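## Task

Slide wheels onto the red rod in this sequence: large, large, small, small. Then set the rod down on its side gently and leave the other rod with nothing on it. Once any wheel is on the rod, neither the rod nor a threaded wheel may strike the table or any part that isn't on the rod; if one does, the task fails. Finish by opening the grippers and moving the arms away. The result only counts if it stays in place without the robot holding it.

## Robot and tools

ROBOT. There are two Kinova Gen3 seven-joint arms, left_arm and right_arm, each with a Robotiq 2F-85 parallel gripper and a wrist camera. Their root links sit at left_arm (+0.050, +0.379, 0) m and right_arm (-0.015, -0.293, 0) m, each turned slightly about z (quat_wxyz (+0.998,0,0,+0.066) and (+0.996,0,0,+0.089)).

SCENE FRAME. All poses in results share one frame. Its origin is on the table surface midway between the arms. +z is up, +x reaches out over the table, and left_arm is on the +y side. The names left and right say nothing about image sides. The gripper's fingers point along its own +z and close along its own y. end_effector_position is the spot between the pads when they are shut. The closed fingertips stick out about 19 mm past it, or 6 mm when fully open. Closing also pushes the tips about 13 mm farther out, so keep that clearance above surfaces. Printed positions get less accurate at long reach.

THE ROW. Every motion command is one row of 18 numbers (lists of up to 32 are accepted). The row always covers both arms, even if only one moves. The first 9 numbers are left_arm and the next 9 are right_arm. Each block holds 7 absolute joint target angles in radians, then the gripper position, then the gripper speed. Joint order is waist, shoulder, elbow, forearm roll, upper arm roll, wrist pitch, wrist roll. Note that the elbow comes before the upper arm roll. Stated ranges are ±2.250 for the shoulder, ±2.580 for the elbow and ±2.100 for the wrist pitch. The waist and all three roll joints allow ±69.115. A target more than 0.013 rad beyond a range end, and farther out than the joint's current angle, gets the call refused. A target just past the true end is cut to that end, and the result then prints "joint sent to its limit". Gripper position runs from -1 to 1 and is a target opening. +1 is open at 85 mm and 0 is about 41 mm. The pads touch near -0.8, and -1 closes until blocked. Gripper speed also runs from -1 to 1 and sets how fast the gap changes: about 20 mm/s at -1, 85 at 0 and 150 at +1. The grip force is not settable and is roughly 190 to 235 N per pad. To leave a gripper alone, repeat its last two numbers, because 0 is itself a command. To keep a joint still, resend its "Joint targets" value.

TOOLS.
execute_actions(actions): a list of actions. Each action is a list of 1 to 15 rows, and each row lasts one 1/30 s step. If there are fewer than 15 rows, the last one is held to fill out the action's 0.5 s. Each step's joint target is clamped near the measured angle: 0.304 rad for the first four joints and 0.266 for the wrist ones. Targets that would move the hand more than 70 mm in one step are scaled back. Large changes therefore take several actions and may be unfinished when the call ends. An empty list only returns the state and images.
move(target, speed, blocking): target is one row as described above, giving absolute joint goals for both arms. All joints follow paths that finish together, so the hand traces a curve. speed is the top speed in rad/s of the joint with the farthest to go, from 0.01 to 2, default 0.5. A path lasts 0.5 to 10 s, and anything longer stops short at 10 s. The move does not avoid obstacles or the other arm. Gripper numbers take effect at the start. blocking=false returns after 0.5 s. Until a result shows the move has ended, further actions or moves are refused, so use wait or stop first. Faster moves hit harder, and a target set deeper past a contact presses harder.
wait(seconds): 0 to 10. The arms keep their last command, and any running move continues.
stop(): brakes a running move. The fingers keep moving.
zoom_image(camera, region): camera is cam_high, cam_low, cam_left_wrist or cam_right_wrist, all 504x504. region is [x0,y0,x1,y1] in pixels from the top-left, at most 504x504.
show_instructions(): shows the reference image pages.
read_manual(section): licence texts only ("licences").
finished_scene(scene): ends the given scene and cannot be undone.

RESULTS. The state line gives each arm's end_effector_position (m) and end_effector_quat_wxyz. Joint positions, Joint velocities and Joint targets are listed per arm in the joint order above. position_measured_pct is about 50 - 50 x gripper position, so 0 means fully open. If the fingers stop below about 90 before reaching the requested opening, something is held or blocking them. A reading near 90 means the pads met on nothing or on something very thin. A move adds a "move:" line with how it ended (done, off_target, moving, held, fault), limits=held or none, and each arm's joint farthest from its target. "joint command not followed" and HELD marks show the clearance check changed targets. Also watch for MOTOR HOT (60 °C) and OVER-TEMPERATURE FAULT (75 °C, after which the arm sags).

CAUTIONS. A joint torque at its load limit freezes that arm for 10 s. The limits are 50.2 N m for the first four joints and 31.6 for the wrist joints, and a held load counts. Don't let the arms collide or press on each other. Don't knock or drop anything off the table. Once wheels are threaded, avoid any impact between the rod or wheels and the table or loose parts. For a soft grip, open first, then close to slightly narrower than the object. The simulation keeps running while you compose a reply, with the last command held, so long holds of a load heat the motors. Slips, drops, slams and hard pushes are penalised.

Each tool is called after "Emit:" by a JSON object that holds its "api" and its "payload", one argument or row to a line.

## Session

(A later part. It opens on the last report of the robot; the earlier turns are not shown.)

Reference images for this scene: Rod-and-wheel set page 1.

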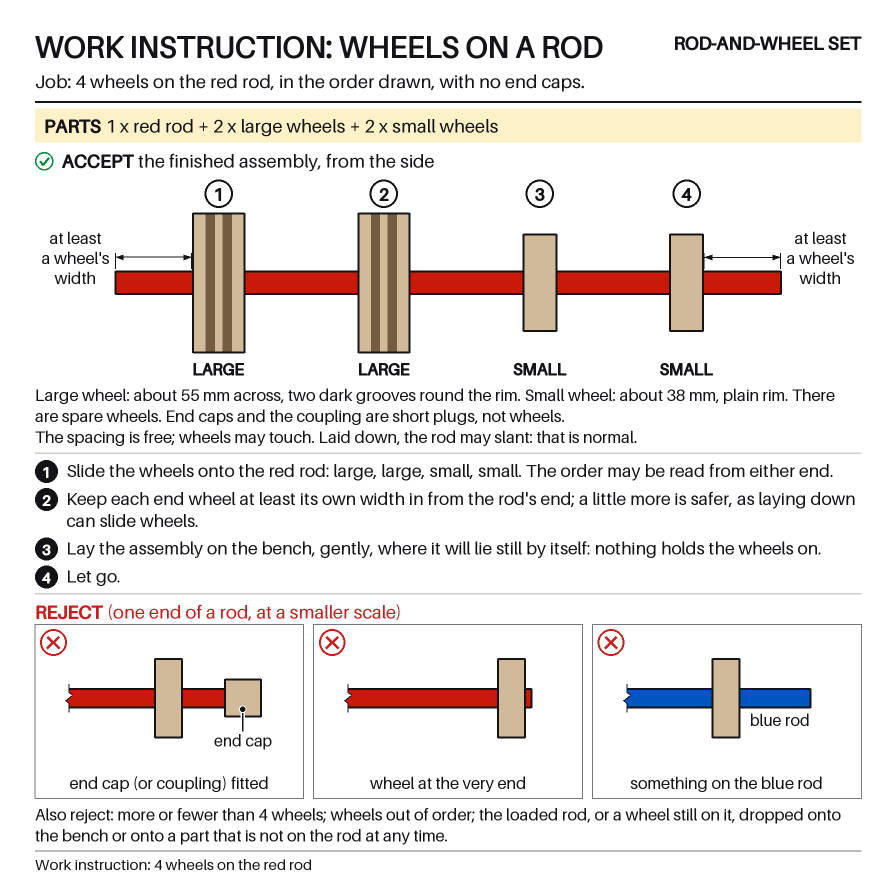

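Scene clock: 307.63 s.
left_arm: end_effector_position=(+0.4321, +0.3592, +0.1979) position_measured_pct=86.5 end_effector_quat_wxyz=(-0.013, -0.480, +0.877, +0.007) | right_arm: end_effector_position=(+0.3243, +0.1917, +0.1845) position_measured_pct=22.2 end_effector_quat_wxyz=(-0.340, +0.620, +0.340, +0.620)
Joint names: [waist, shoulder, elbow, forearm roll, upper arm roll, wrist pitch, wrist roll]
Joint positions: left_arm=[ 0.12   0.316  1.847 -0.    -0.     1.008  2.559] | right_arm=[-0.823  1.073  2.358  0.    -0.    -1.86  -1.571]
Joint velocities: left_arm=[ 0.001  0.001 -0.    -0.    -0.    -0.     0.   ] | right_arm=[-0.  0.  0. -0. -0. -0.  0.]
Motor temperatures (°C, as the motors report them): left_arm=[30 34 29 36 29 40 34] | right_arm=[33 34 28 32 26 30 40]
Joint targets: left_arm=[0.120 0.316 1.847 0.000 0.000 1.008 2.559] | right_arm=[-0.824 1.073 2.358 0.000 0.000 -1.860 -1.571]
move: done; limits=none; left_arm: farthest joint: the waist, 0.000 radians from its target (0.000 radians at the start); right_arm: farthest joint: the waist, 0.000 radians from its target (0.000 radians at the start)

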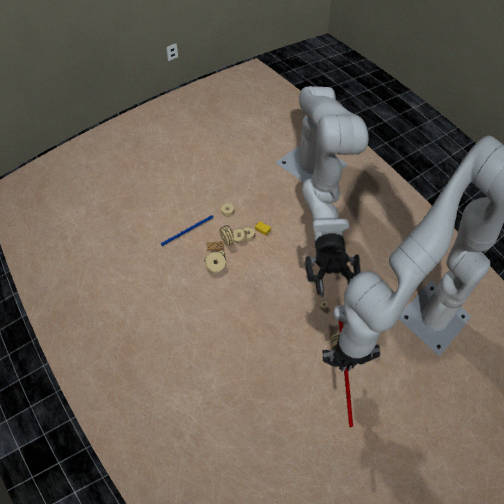

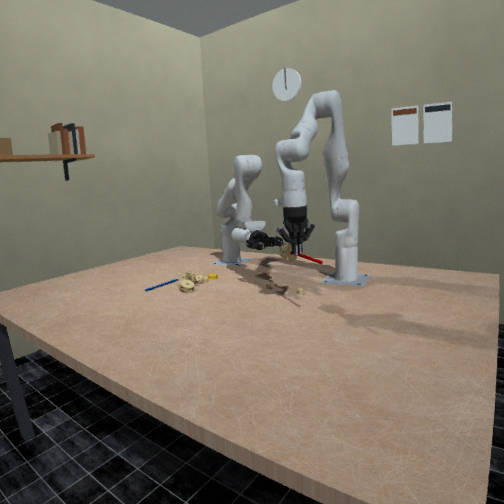

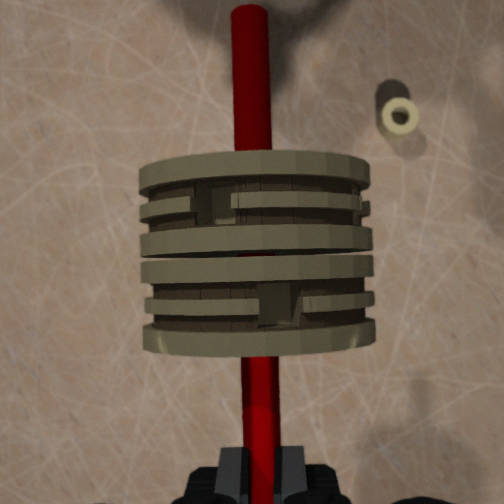

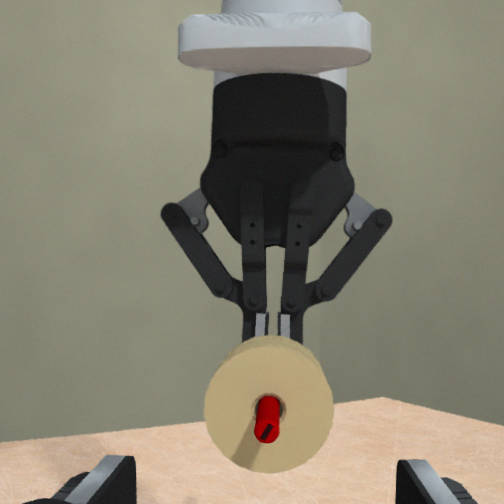

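Emit:
{"api": "move", "payload": {
  "target": [0.1201,0.3161,1.8471,0,0,1.0084,2.5588,-1,0,-0.8235,0.33,2.0,0,0,0.81,-1.5708,0.3,0],
  "speed": 0.9
}}

Emit:
{"api": "move", "payload": {
  "target": [0.1201,0.3161,1.8471,0,0,1.0084,2.5588,-1,0,0.0678,0.4899,2.1442,0,0,0.5075,-1.5708,0.3,0],
  "speed": 0.8
}}

Scene clock: 318.33 s.
left_arm: end_effector_position=(+0.4321, +0.3592, +0.1979) position_measured_pct=86.5 end_effector_quat_wxyz=(-0.013, -0.480, +0.877, +0.007) | right_arm: end_effector_position=(+0.2024, +0.0009, +0.1551) position_measured_pct=34.9 end_effector_quat_wxyz=(-0.000, +0.877, +0.480, +0.001)
Joint names: [waist, shoulder, elbow, forearm roll, upper arm roll, wrist pitch, wrist roll]
Joint positions: left_arm=[ 0.12   0.316  1.847 -0.    -0.     1.008  2.559] | right_arm=[-0.823  0.33   2.    -0.    -0.     0.81  -1.571]
Joint velocities: left_arm=[-0.     0.    -0.    -0.001 -0.    -0.001  0.001] | right_arm=[ 0.    -0.003 -0.001  0.    -0.     0.     0.   ]
Motor temperatures (°C, as the motors report them): left_arm=[30 34 29 36 29 40 34] | right_arm=[33 34 28 32 26 30 40]
Joint targets: left_arm=[0.120 0.316 1.847 0.000 0.000 1.008 2.559] | right_arm=[-0.824 0.330 2.000 0.000 0.000 0.810 -1.571]
move: done; limits=none; left_arm: farthest joint: the waist, 0.000 radians from its target (0.000 radians at the start); right_arm: farthest joint: the waist, 0.000 radians from its target (0.000 radians at the start)

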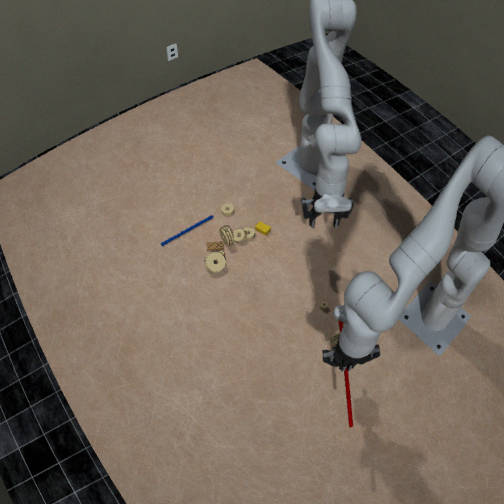

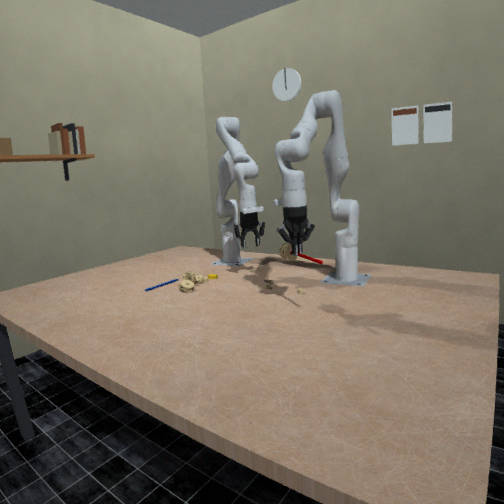

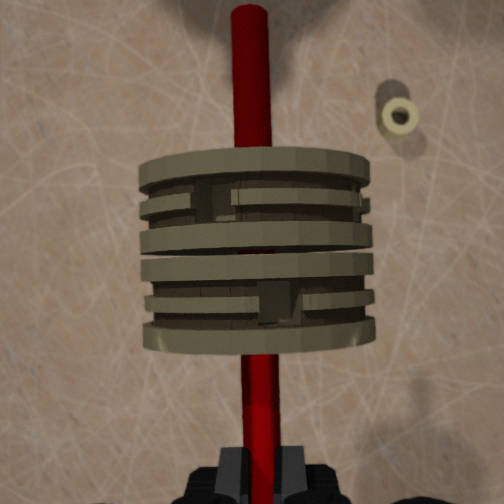

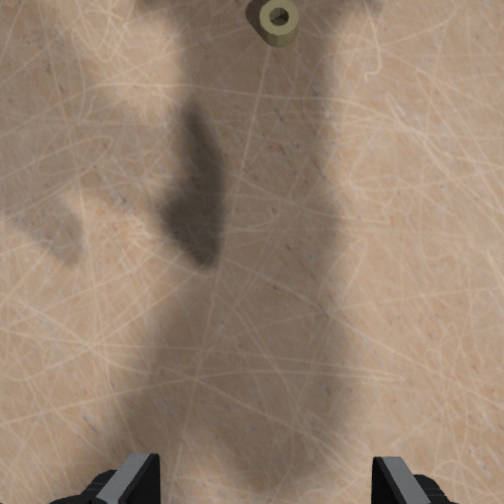

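Scene clock: 320.17 s.
left_arm: end_effector_position=(+0.4321, +0.3592, +0.1979) position_measured_pct=86.5 end_effector_quat_wxyz=(-0.013, -0.480, +0.877, +0.007) | right_arm: end_effector_position=(+0.3364, -0.2789, +0.0701) position_measured_pct=34.9 end_effector_quat_wxyz=(+0.000, +0.998, +0.056, +0.000)
Joint names: [waist, shoulder, elbow, forearm roll, upper arm roll, wrist pitch, wrist roll]
Joint positions: left_arm=[ 0.12   0.316  1.847 -0.    -0.     1.008  2.559] | right_arm=[ 0.067  0.49   2.144  0.     0.     0.507 -1.571]
Joint velocities: left_arm=[ 0.001  0.001  0.     0.001 -0.     0.     0.001] | right_arm=[ 0.002  0.    -0.     0.    -0.    -0.    -0.   ]
Motor temperatures (°C, as the motors report them): left_arm=[30 34 29 36 29 40 34] | right_arm=[33 34 28 32 26 30 40]
Joint targets: left_arm=[0.120 0.316 1.847 0.000 0.000 1.008 2.559] | right_arm=[0.068 0.490 2.144 0.000 0.000 0.507 -1.571]
move: done; limits=none; left_arm: farthest joint: the waist, 0.000 radians from its target (0.000 radians at the start); right_arm: farthest joint: the waist, 0.000 radians from its target (0.891 radians at the start)

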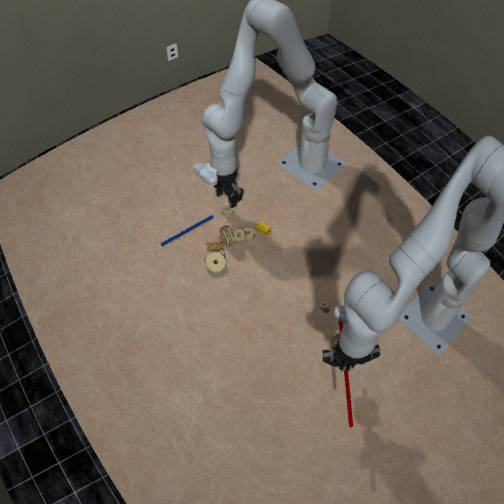

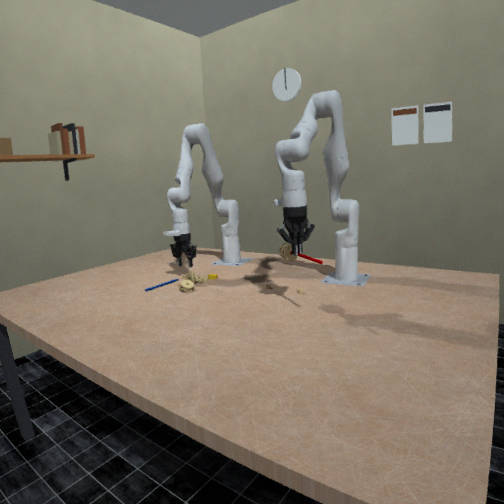

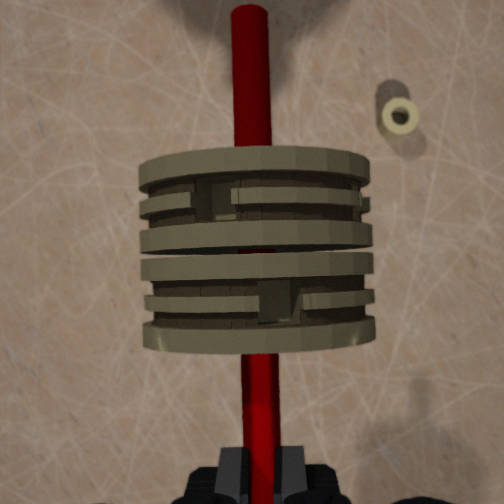

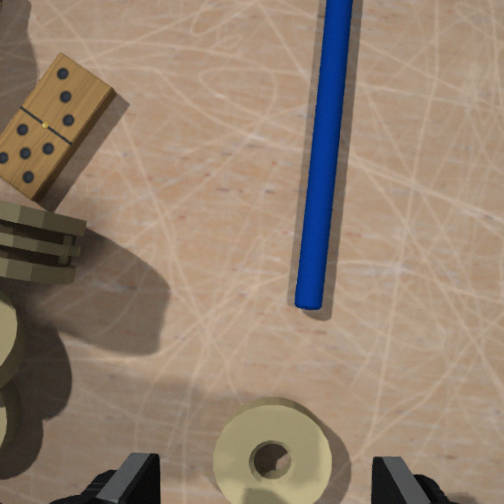

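Emit:
{"api": "move", "payload": {
  "target": [0.1201,0.3161,1.8471,0,0,1.0084,2.5588,-1,0,0.0678,0.6176,2.1853,0,0,0.3387,-1.5708,0.3,0],
  "speed": 0.2
}}

Emit:
{"api": "execute_actions", "payload": {
  "actions": [
    [[0.1201,0.3161,1.8471,0,0,1.0084,2.5588,-1,0,0.0678,0.6176,2.1853,0,0,0.3387,-1.5708,-1,0]],
    [[0.1201,0.3161,1.8471,0,0,1.0084,2.5588,-1,0,0.0678,0.6176,2.1853,0,0,0.3387,-1.5708,-1,0]]
  ]
}}

Emit:
{"api": "move", "payload": {
  "target": [0.1201,0.3161,1.8471,0,0,1.0084,2.5588,-1,0,0.0678,0.40,2.10,0,0,0.6416,-1.5708,-1,0],
  "speed": 0.5
}}

Scene clock: 325.50 s.
left_arm: end_effector_position=(+0.4321, +0.3592, +0.1979) position_measured_pct=86.5 end_effector_quat_wxyz=(-0.013, -0.480, +0.877, +0.007) | right_arm: end_effector_position=(+0.3338, -0.2793, +0.0201) position_measured_pct=34.9 end_effector_quat_wxyz=(-0.000, +0.998, +0.055, +0.000)
Joint names: [waist, shoulder, elbow, forearm roll, upper arm roll, wrist pitch, wrist roll]
Joint positions: left_arm=[ 0.12   0.316  1.847 -0.    -0.     1.008  2.559] | right_arm=[ 0.068  0.617  2.185 -0.    -0.     0.339 -1.571]
Joint velocities: left_arm=[-0.001  0.    -0.     0.     0.     0.    -0.   ] | right_arm=[-0.001  0.003 -0.003  0.     0.    -0.    -0.   ]
Motor temperatures (°C, as the motors report them): left_arm=[30 34 29 36 29 40 34] | right_arm=[33 33 28 32 26 30 40]
Joint targets: left_arm=[0.120 0.316 1.847 0.000 0.000 1.008 2.559] | right_arm=[0.068 0.618 2.185 0.000 0.000 0.339 -1.571]
move: done; limits=none; left_arm: farthest joint: the waist, 0.000 radians from its target (0.000 radians at the start); right_arm: farthest joint: the waist, 0.000 radians from its target (0.000 radians at the start)

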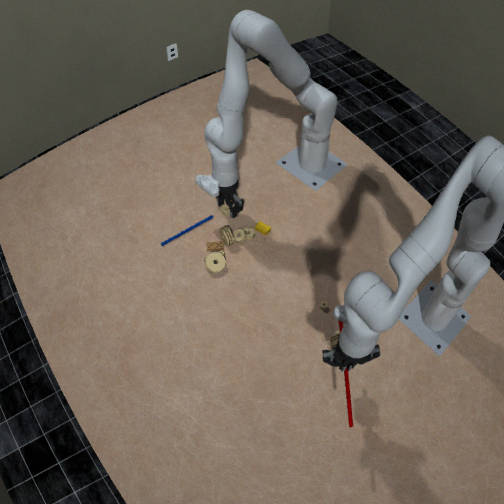

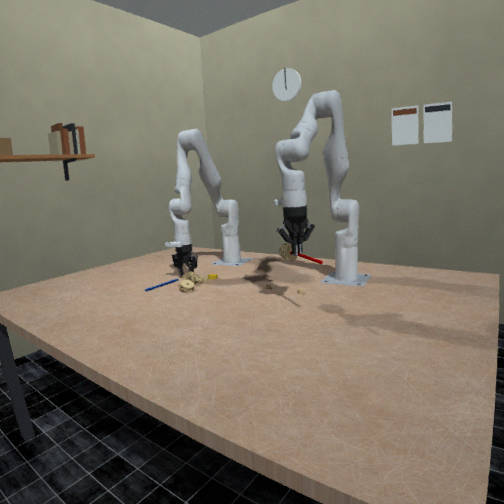

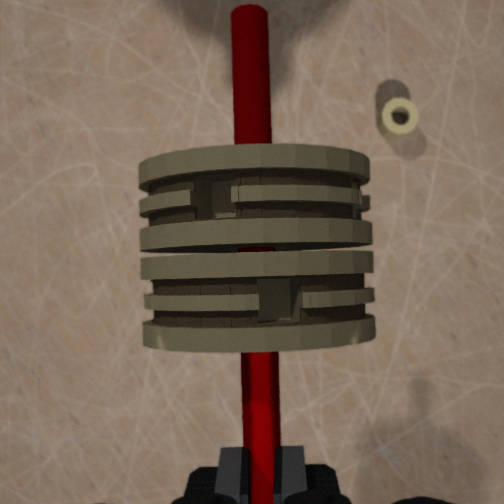

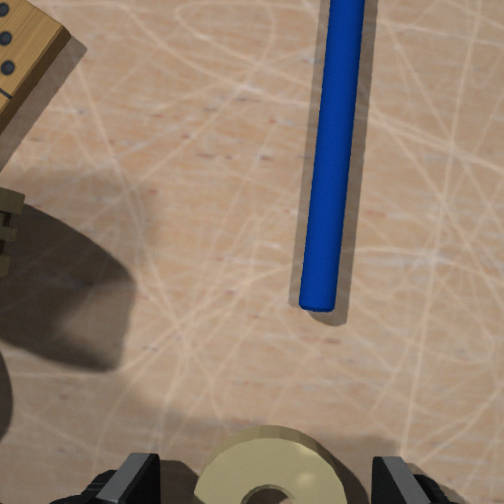

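Scene clock: 326.50 s.
left_arm: end_effector_position=(+0.4321, +0.3592, +0.1979) position_measured_pct=86.5 end_effector_quat_wxyz=(-0.013, -0.480, +0.877, +0.007) | right_arm: end_effector_position=(+0.3337, -0.2793, +0.0208) position_measured_pct=56.3 end_effector_quat_wxyz=(-0.000, +0.998, +0.055, +0.000)
Joint names: [waist, shoulder, elbow, forearm roll, upper arm roll, wrist pitch, wrist roll]
Joint positions: left_arm=[ 0.12   0.316  1.847 -0.    -0.     1.008  2.559] | right_arm=[ 0.068  0.615  2.186 -0.     0.     0.34  -1.571]
Joint velocities: left_arm=[-0.001 -0.    -0.    -0.001  0.    -0.     0.   ] | right_arm=[-0.    -0.     0.001 -0.001 -0.    -0.    -0.   ]
Motor temperatures (°C, as the motors report them): left_arm=[30 34 29 36 29 40 34] | right_arm=[33 33 28 32 26 30 40]
Joint targets: left_arm=[0.120 0.316 1.847 0.000 0.000 1.008 2.559] | right_arm=[0.068 0.618 2.185 0.000 0.000 0.339 -1.571]
Step readings (joint positions; steps 1 to 15: 1st action; 16 to 30: 2nd action):
0: left_arm=[0.120 0.316 1.847 -0.000 -0.000 1.008 2.559] | right_arm=[0.068 0.617 2.185 -0.000 -0.000 0.339 -1.571]
1: left_arm=[0.120 0.316 1.847 -0.000 -0.000 1.008 2.559] | right_arm=[0.068 0.617 2.185 0.000 -0.000 0.339 -1.571]
2: left_arm=[0.120 0.316 1.847 -0.000 -0.000 1.008 2.559] | right_arm=[0.068 0.617 2.185 -0.000 0.000 0.339 -1.571]
4: left_arm=[0.120 0.316 1.847 -0.000 -0.000 1.008 2.559] | right_arm=[0.068 0.618 2.185 -0.000 0.000 0.339 -1.571]
8: left_arm=[0.120 0.316 1.847 -0.000 -0.000 1.008 2.559] | right_arm=[0.068 0.617 2.185 0.000 0.000 0.339 -1.571]
15: left_arm=[0.120 0.316 1.847 -0.000 -0.000 1.008 2.559] | right_arm=[0.068 0.615 2.186 -0.000 0.000 0.340 -1.571]
16: left_arm=[0.120 0.316 1.847 -0.000 -0.000 1.008 2.559] | right_arm=[0.068 0.615 2.186 -0.000 0.000 0.340 -1.571]
17: left_arm=[0.120 0.316 1.847 -0.000 -0.000 1.008 2.559] | right_arm=[0.068 0.615 2.186 -0.000 0.000 0.340 -1.571]
19: left_arm=[0.120 0.316 1.847 -0.000 -0.000 1.008 2.559] | right_arm=[0.068 0.615 2.186 -0.000 0.000 0.340 -1.571]
23: left_arm=[0.120 0.316 1.847 -0.000 -0.000 1.008 2.559] | right_arm=[0.068 0.615 2.186 -0.000 0.000 0.340 -1.571]
30: Joint positions above

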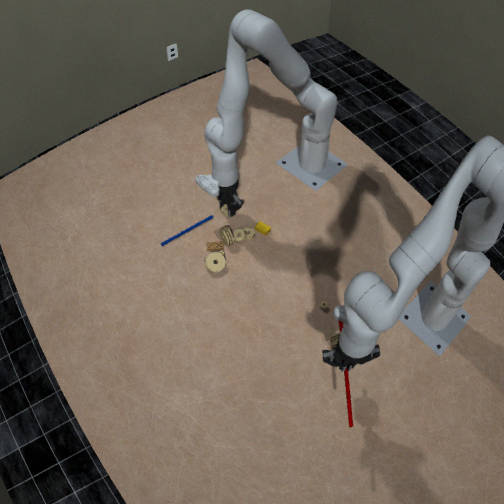

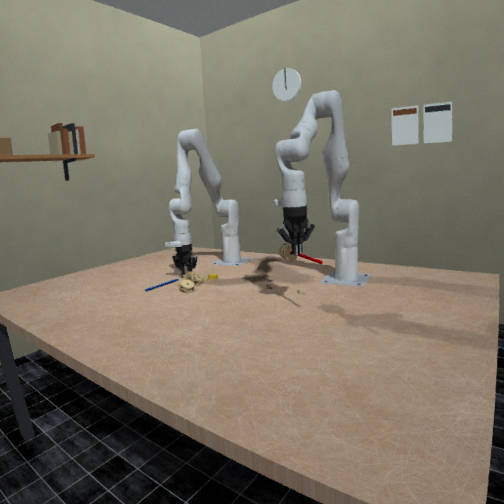

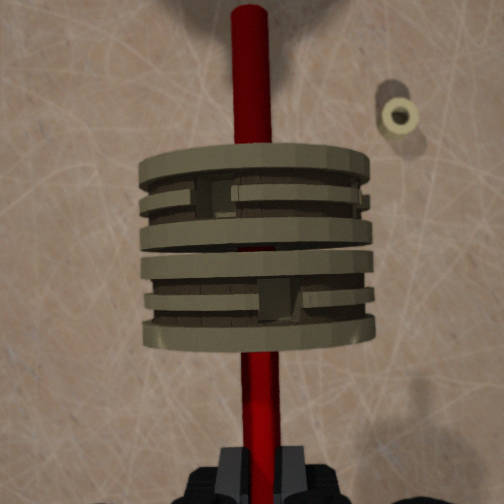

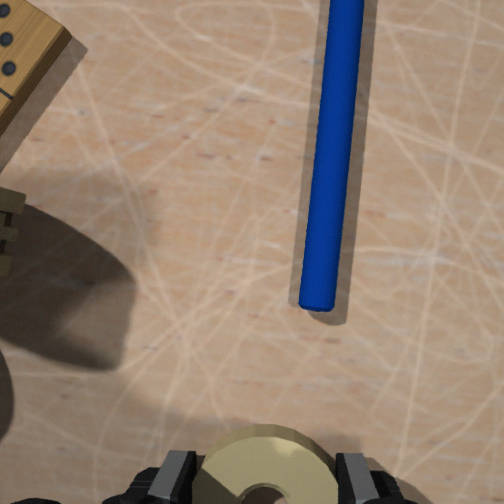

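Scene clock: 327.63 s.
left_arm: end_effector_position=(+0.4321, +0.3592, +0.1979) position_measured_pct=86.5 end_effector_quat_wxyz=(-0.013, -0.480, +0.877, +0.007) | right_arm: end_effector_position=(+0.3375, -0.2789, +0.1091) position_measured_pct=56.3 end_effector_quat_wxyz=(+0.000, +0.998, +0.055, -0.000)
Joint names: [waist, shoulder, elbow, forearm roll, upper arm roll, wrist pitch, wrist roll]
Joint positions: left_arm=[ 0.12   0.316  1.847 -0.    -0.     1.008  2.559] | right_arm=[ 0.068  0.4    2.1   -0.     0.     0.642 -1.571]
Joint velocities: left_arm=[-0.    -0.001 -0.     0.002  0.    -0.001  0.001] | right_arm=[-0.    -0.003  0.001  0.    -0.    -0.     0.   ]
Motor temperatures (°C, as the motors report them): left_arm=[30 34 29 36 29 40 34] | right_arm=[33 33 28 32 26 30 40]
Joint targets: left_arm=[0.120 0.316 1.847 0.000 0.000 1.008 2.559] | right_arm=[0.068 0.400 2.100 0.000 0.000 0.642 -1.571]
move: done; limits=none; left_arm: farthest joint: the waist, 0.000 radians from its target (0.000 radians at the start); right_arm: farthest joint: the waist, 0.000 radians from its target (0.000 radians at the start)

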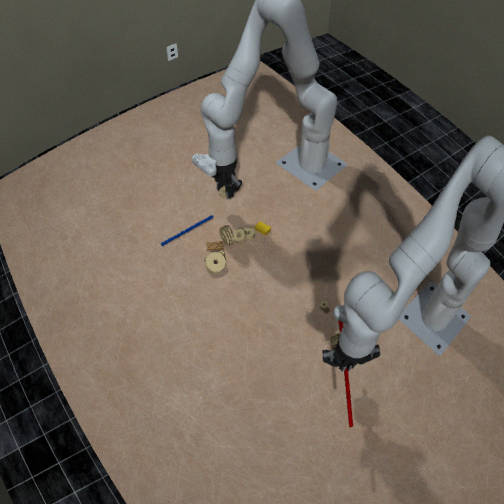

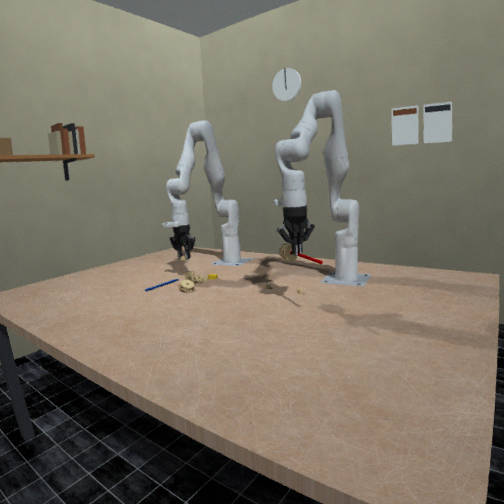

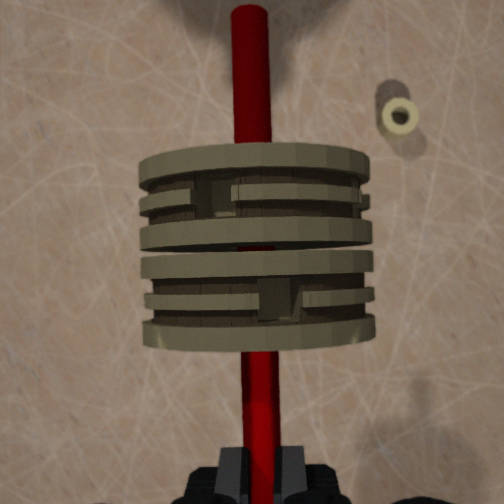

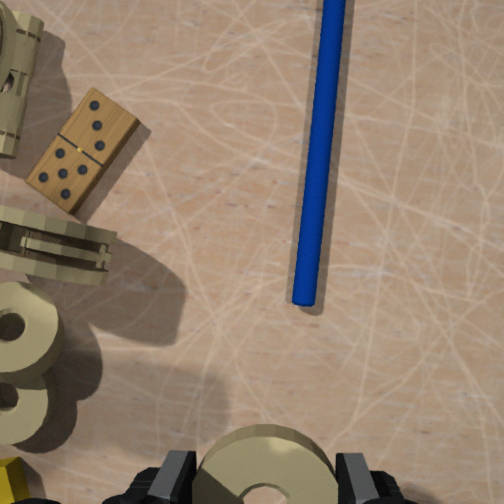

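Emit:
{"api": "move", "payload": {
  "target": [0.1201,0.3161,1.8471,0,0,1.0084,2.5588,-1,0,-0.8235,0.33,2.0,0,0,0.81,-1.5708,-1,0],
  "speed": 0.8
}}

Emit:
{"api": "move", "payload": {
  "target": [0.1201,0.3161,1.8471,0,0,1.0084,2.5588,-1,0,-0.8235,1.0728,2.358,0,0,-1.86,-1.5708,-1,0],
  "speed": 0.8
}}

Emit:
{"api": "move", "payload": {
  "target": [0.1201,0.3161,1.8471,0,0,1.0084,2.5588,-1,0,-0.8235,1.0404,2.1871,0,0,-1.6567,-1.5708,-1,0],
  "speed": 0.15
}}

Emit:
{"api": "zoom_image", "payload": {
  "camera": "cam_left_wrist",
  "region": [130,0,390,130]
}}

Scene clock: 333.53 s.
left_arm: end_effector_position=(+0.4321, +0.3592, +0.1979) position_measured_pct=86.5 end_effector_quat_wxyz=(-0.013, -0.480, +0.877, +0.007) | right_arm: end_effector_position=(+0.2025, +0.0009, +0.1552) position_measured_pct=56.3 end_effector_quat_wxyz=(-0.000, +0.877, +0.480, +0.001)
Joint names: [waist, shoulder, elbow, forearm roll, upper arm roll, wrist pitch, wrist roll]
Joint positions: left_arm=[ 0.12   0.316  1.847 -0.    -0.     1.008  2.559] | right_arm=[-0.823  0.33   2.    -0.    -0.     0.81  -1.571]
Joint velocities: left_arm=[ 0.     0.001 -0.    -0.001 -0.    -0.     0.   ] | right_arm=[-0.003 -0.    -0.001 -0.     0.     0.    -0.   ]
Motor temperatures (°C, as the motors report them): left_arm=[30 34 29 36 29 40 34] | right_arm=[33 33 28 32 26 30 40]
Joint targets: left_arm=[0.120 0.316 1.847 0.000 0.000 1.008 2.559] | right_arm=[-0.824 0.330 2.000 0.000 0.000 0.810 -1.571]
move: done; limits=none; left_arm: farthest joint: the waist, 0.000 radians from its target (0.000 radians at the start); right_arm: farthest joint: the waist, 0.000 radians from its target (0.891 radians at the start)

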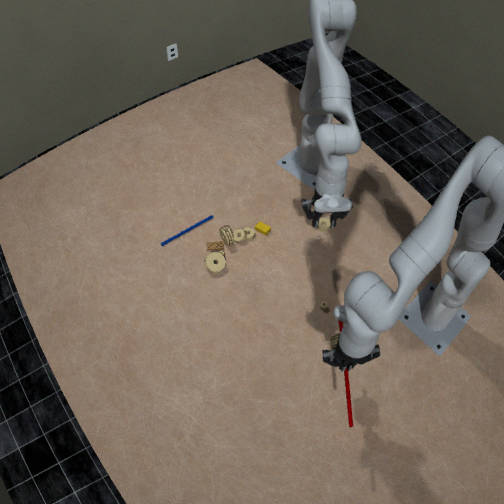

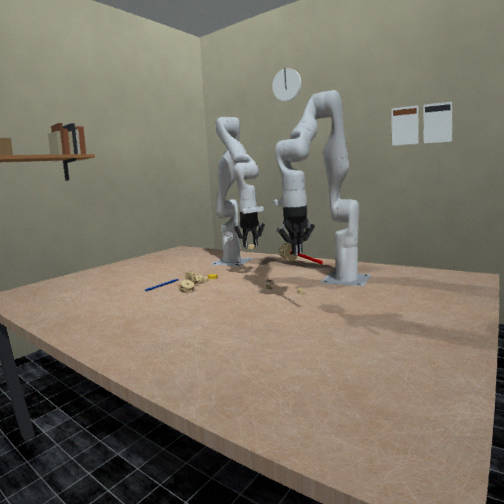

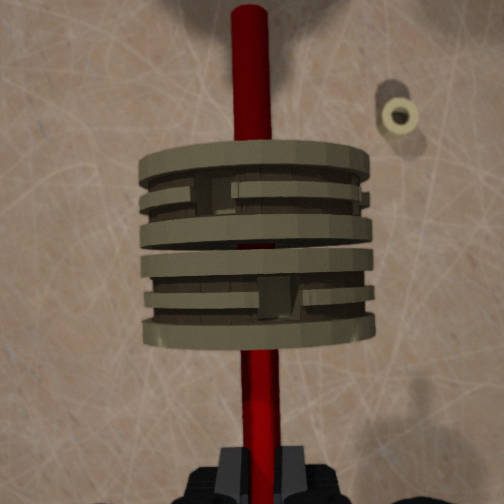

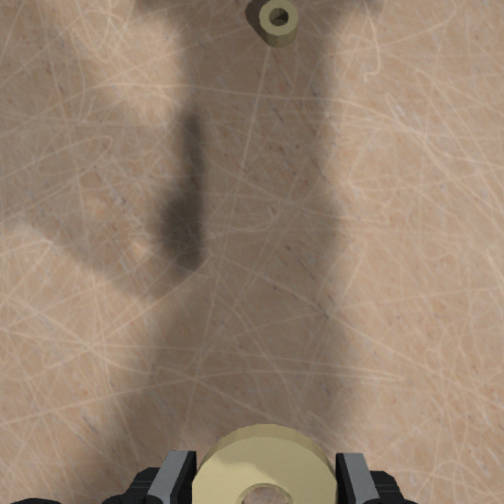

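Scene clock: 337.40 s.
left_arm: end_effector_position=(+0.4321, +0.3592, +0.1979) position_measured_pct=86.5 end_effector_quat_wxyz=(-0.013, -0.480, +0.877, +0.007) | right_arm: end_effector_position=(+0.3243, +0.1917, +0.1847) position_measured_pct=56.3 end_effector_quat_wxyz=(-0.340, +0.620, +0.340, +0.620)
Joint names: [waist, shoulder, elbow, forearm roll, upper arm roll, wrist pitch, wrist roll]
Joint positions: left_arm=[ 0.12   0.316  1.847 -0.    -0.     1.008  2.559] | right_arm=[-0.823  1.073  2.358  0.    -0.    -1.86  -1.571]
Joint velocities: left_arm=[ 0.     0.    -0.    -0.001  0.    -0.001  0.   ] | right_arm=[-0.     0.003 -0.002  0.     0.    -0.    -0.   ]
Motor temperatures (°C, as the motors report them): left_arm=[30 34 29 36 29 40 34] | right_arm=[33 33 28 32 26 30 40]
Joint targets: left_arm=[0.120 0.316 1.847 0.000 0.000 1.008 2.559] | right_arm=[-0.824 1.073 2.358 0.000 0.000 -1.860 -1.571]
move: done; limits=none; left_arm: farthest joint: the waist, 0.000 radians from its target (0.000 radians at the start); right_arm: farthest joint: the waist, 0.000 radians from its target (0.000 radians at the start)

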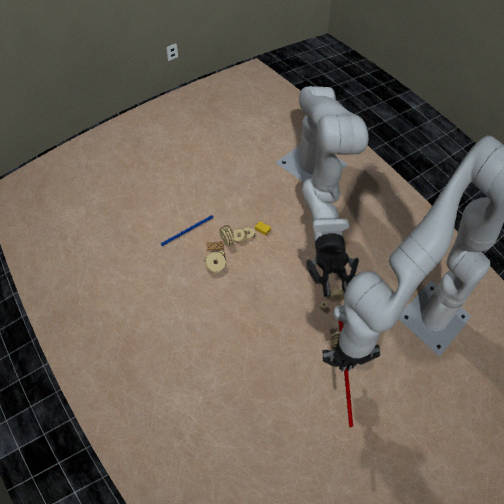

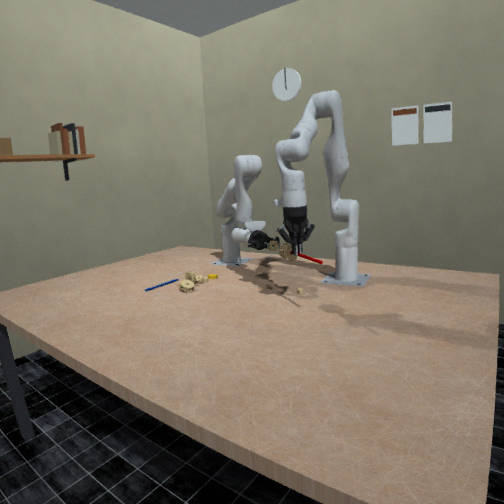

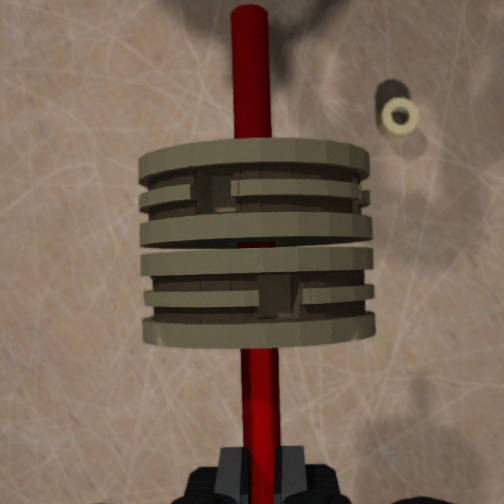

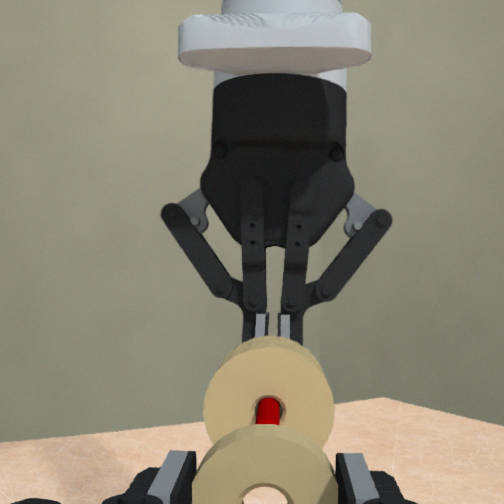

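Scene clock: 339.10 s.
left_arm: end_effector_position=(+0.4321, +0.3592, +0.1979) position_measured_pct=86.5 end_effector_quat_wxyz=(-0.013, -0.480, +0.877, +0.007) | right_arm: end_effector_position=(+0.3545, +0.2389, +0.1844) position_measured_pct=56.3 end_effector_quat_wxyz=(-0.340, +0.620, +0.340, +0.620)
Joint names: [waist, shoulder, elbow, forearm roll, upper arm roll, wrist pitch, wrist roll]
Joint positions: left_arm=[ 0.12   0.316  1.847 -0.    -0.     1.008  2.559] | right_arm=[-0.824  1.04   2.187 -0.     0.    -1.657 -1.571]
Joint velocities: left_arm=[ 0.    -0.001 -0.     0.001  0.    -0.001  0.   ] | right_arm=[ 0.    -0.001 -0.001  0.    -0.     0.    -0.   ]
Motor temperatures (°C, as the motors report them): left_arm=[30 34 29 36 29 40 34] | right_arm=[33 33 28 32 26 30 40]
Joint targets: left_arm=[0.120 0.316 1.847 0.000 0.000 1.008 2.559] | right_arm=[-0.824 1.040 2.187 0.000 0.000 -1.657 -1.571]
move: done; limits=none; left_arm: farthest joint: the waist, 0.000 radians from its target (0.000 radians at the start); right_arm: farthest joint: the waist, 0.000 radians from its target (0.000 radians at the start)

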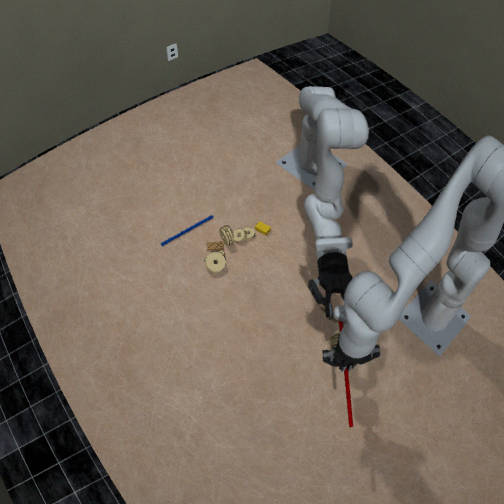

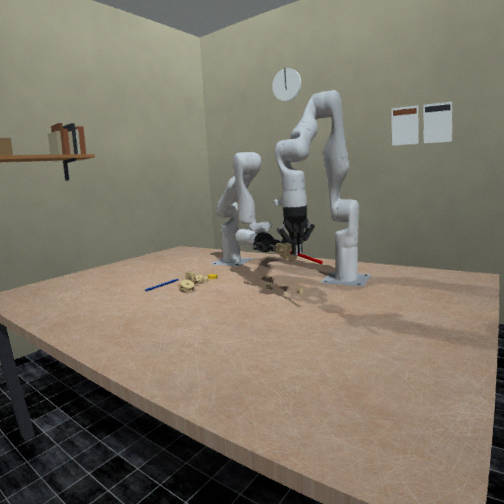

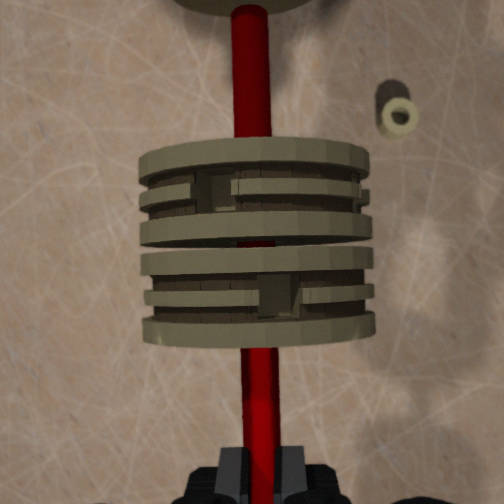

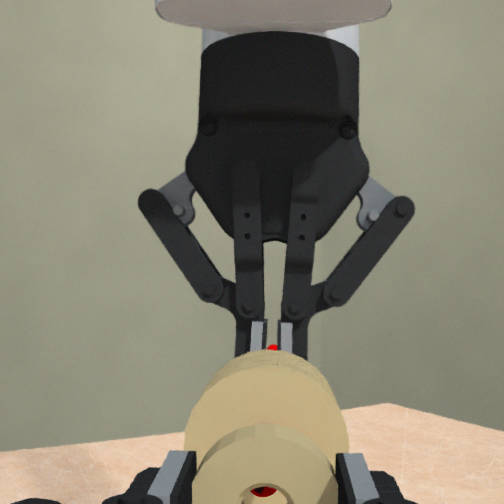

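Region (130, 0, 390, 130) of cam_left_wrist's 504x504 image, scaled by 1.938.

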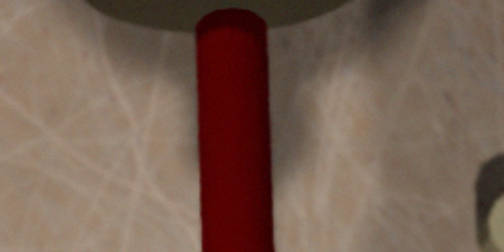

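Emit:
{"api": "move", "payload": {
  "target": [0.1201,0.3161,1.8471,0,0,1.0084,2.5588,-1,0,-0.8235,1.0380,2.1305,0,0,-1.5977,-1.5708,-1,0],
  "speed": 0.018
}}

Scene clock: 343.90 s.
left_arm: end_effector_position=(+0.4321, +0.3592, +0.1979) position_measured_pct=86.5 end_effector_quat_wxyz=(-0.013, -0.480, +0.877, +0.007) | right_arm: end_effector_position=(+0.3641, +0.2541, +0.1843) position_measured_pct=56.3 end_effector_quat_wxyz=(-0.340, +0.620, +0.340, +0.620)
Joint names: [waist, shoulder, elbow, forearm roll, upper arm roll, wrist pitch, wrist roll]
Joint positions: left_arm=[ 0.12   0.316  1.847 -0.    -0.     1.008  2.559] | right_arm=[-0.824  1.038  2.131  0.    -0.    -1.598 -1.571]
Joint velocities: left_arm=[ 0.    -0.     0.    -0.001 -0.     0.    -0.   ] | right_arm=[-0.    -0.    -0.001  0.     0.     0.     0.   ]
Motor temperatures (°C, as the motors report them): left_arm=[30 34 29 36 29 40 34] | right_arm=[33 33 28 32 26 30 40]
Joint targets: left_arm=[0.120 0.316 1.847 0.000 0.000 1.008 2.559] | right_arm=[-0.824 1.038 2.130 0.000 0.000 -1.598 -1.571]
move: done; limits=none; left_arm: farthest joint: the waist, 0.000 radians from its target (0.000 radians at the start); right_arm: farthest joint: the waist, 0.000 radians from its target (0.000 radians at the start)

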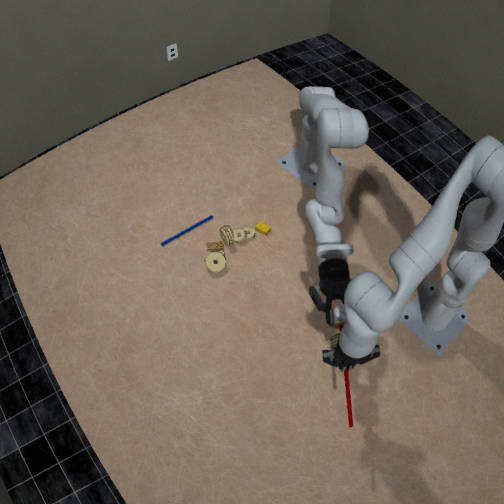

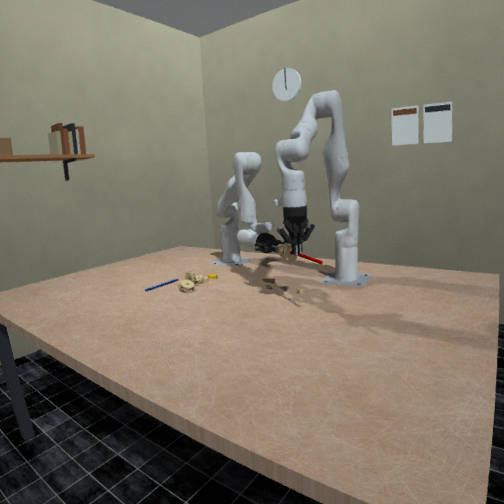

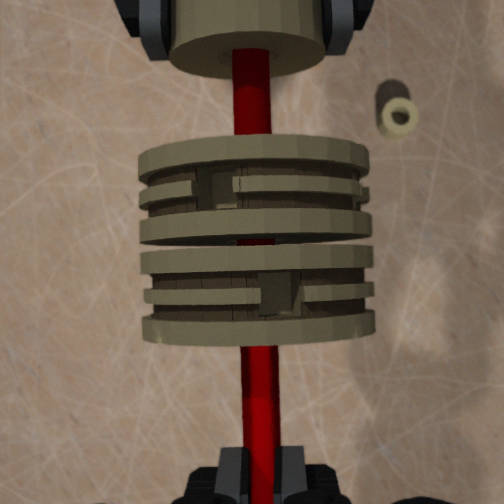

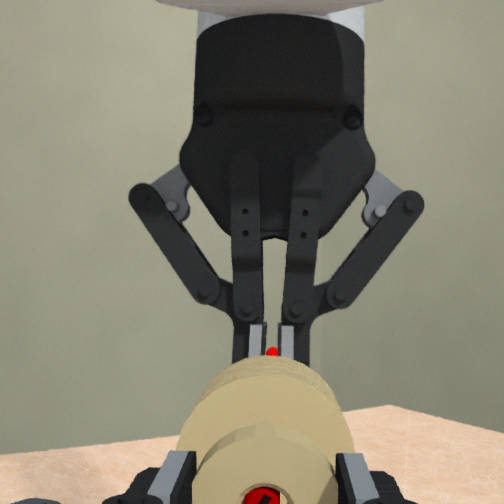

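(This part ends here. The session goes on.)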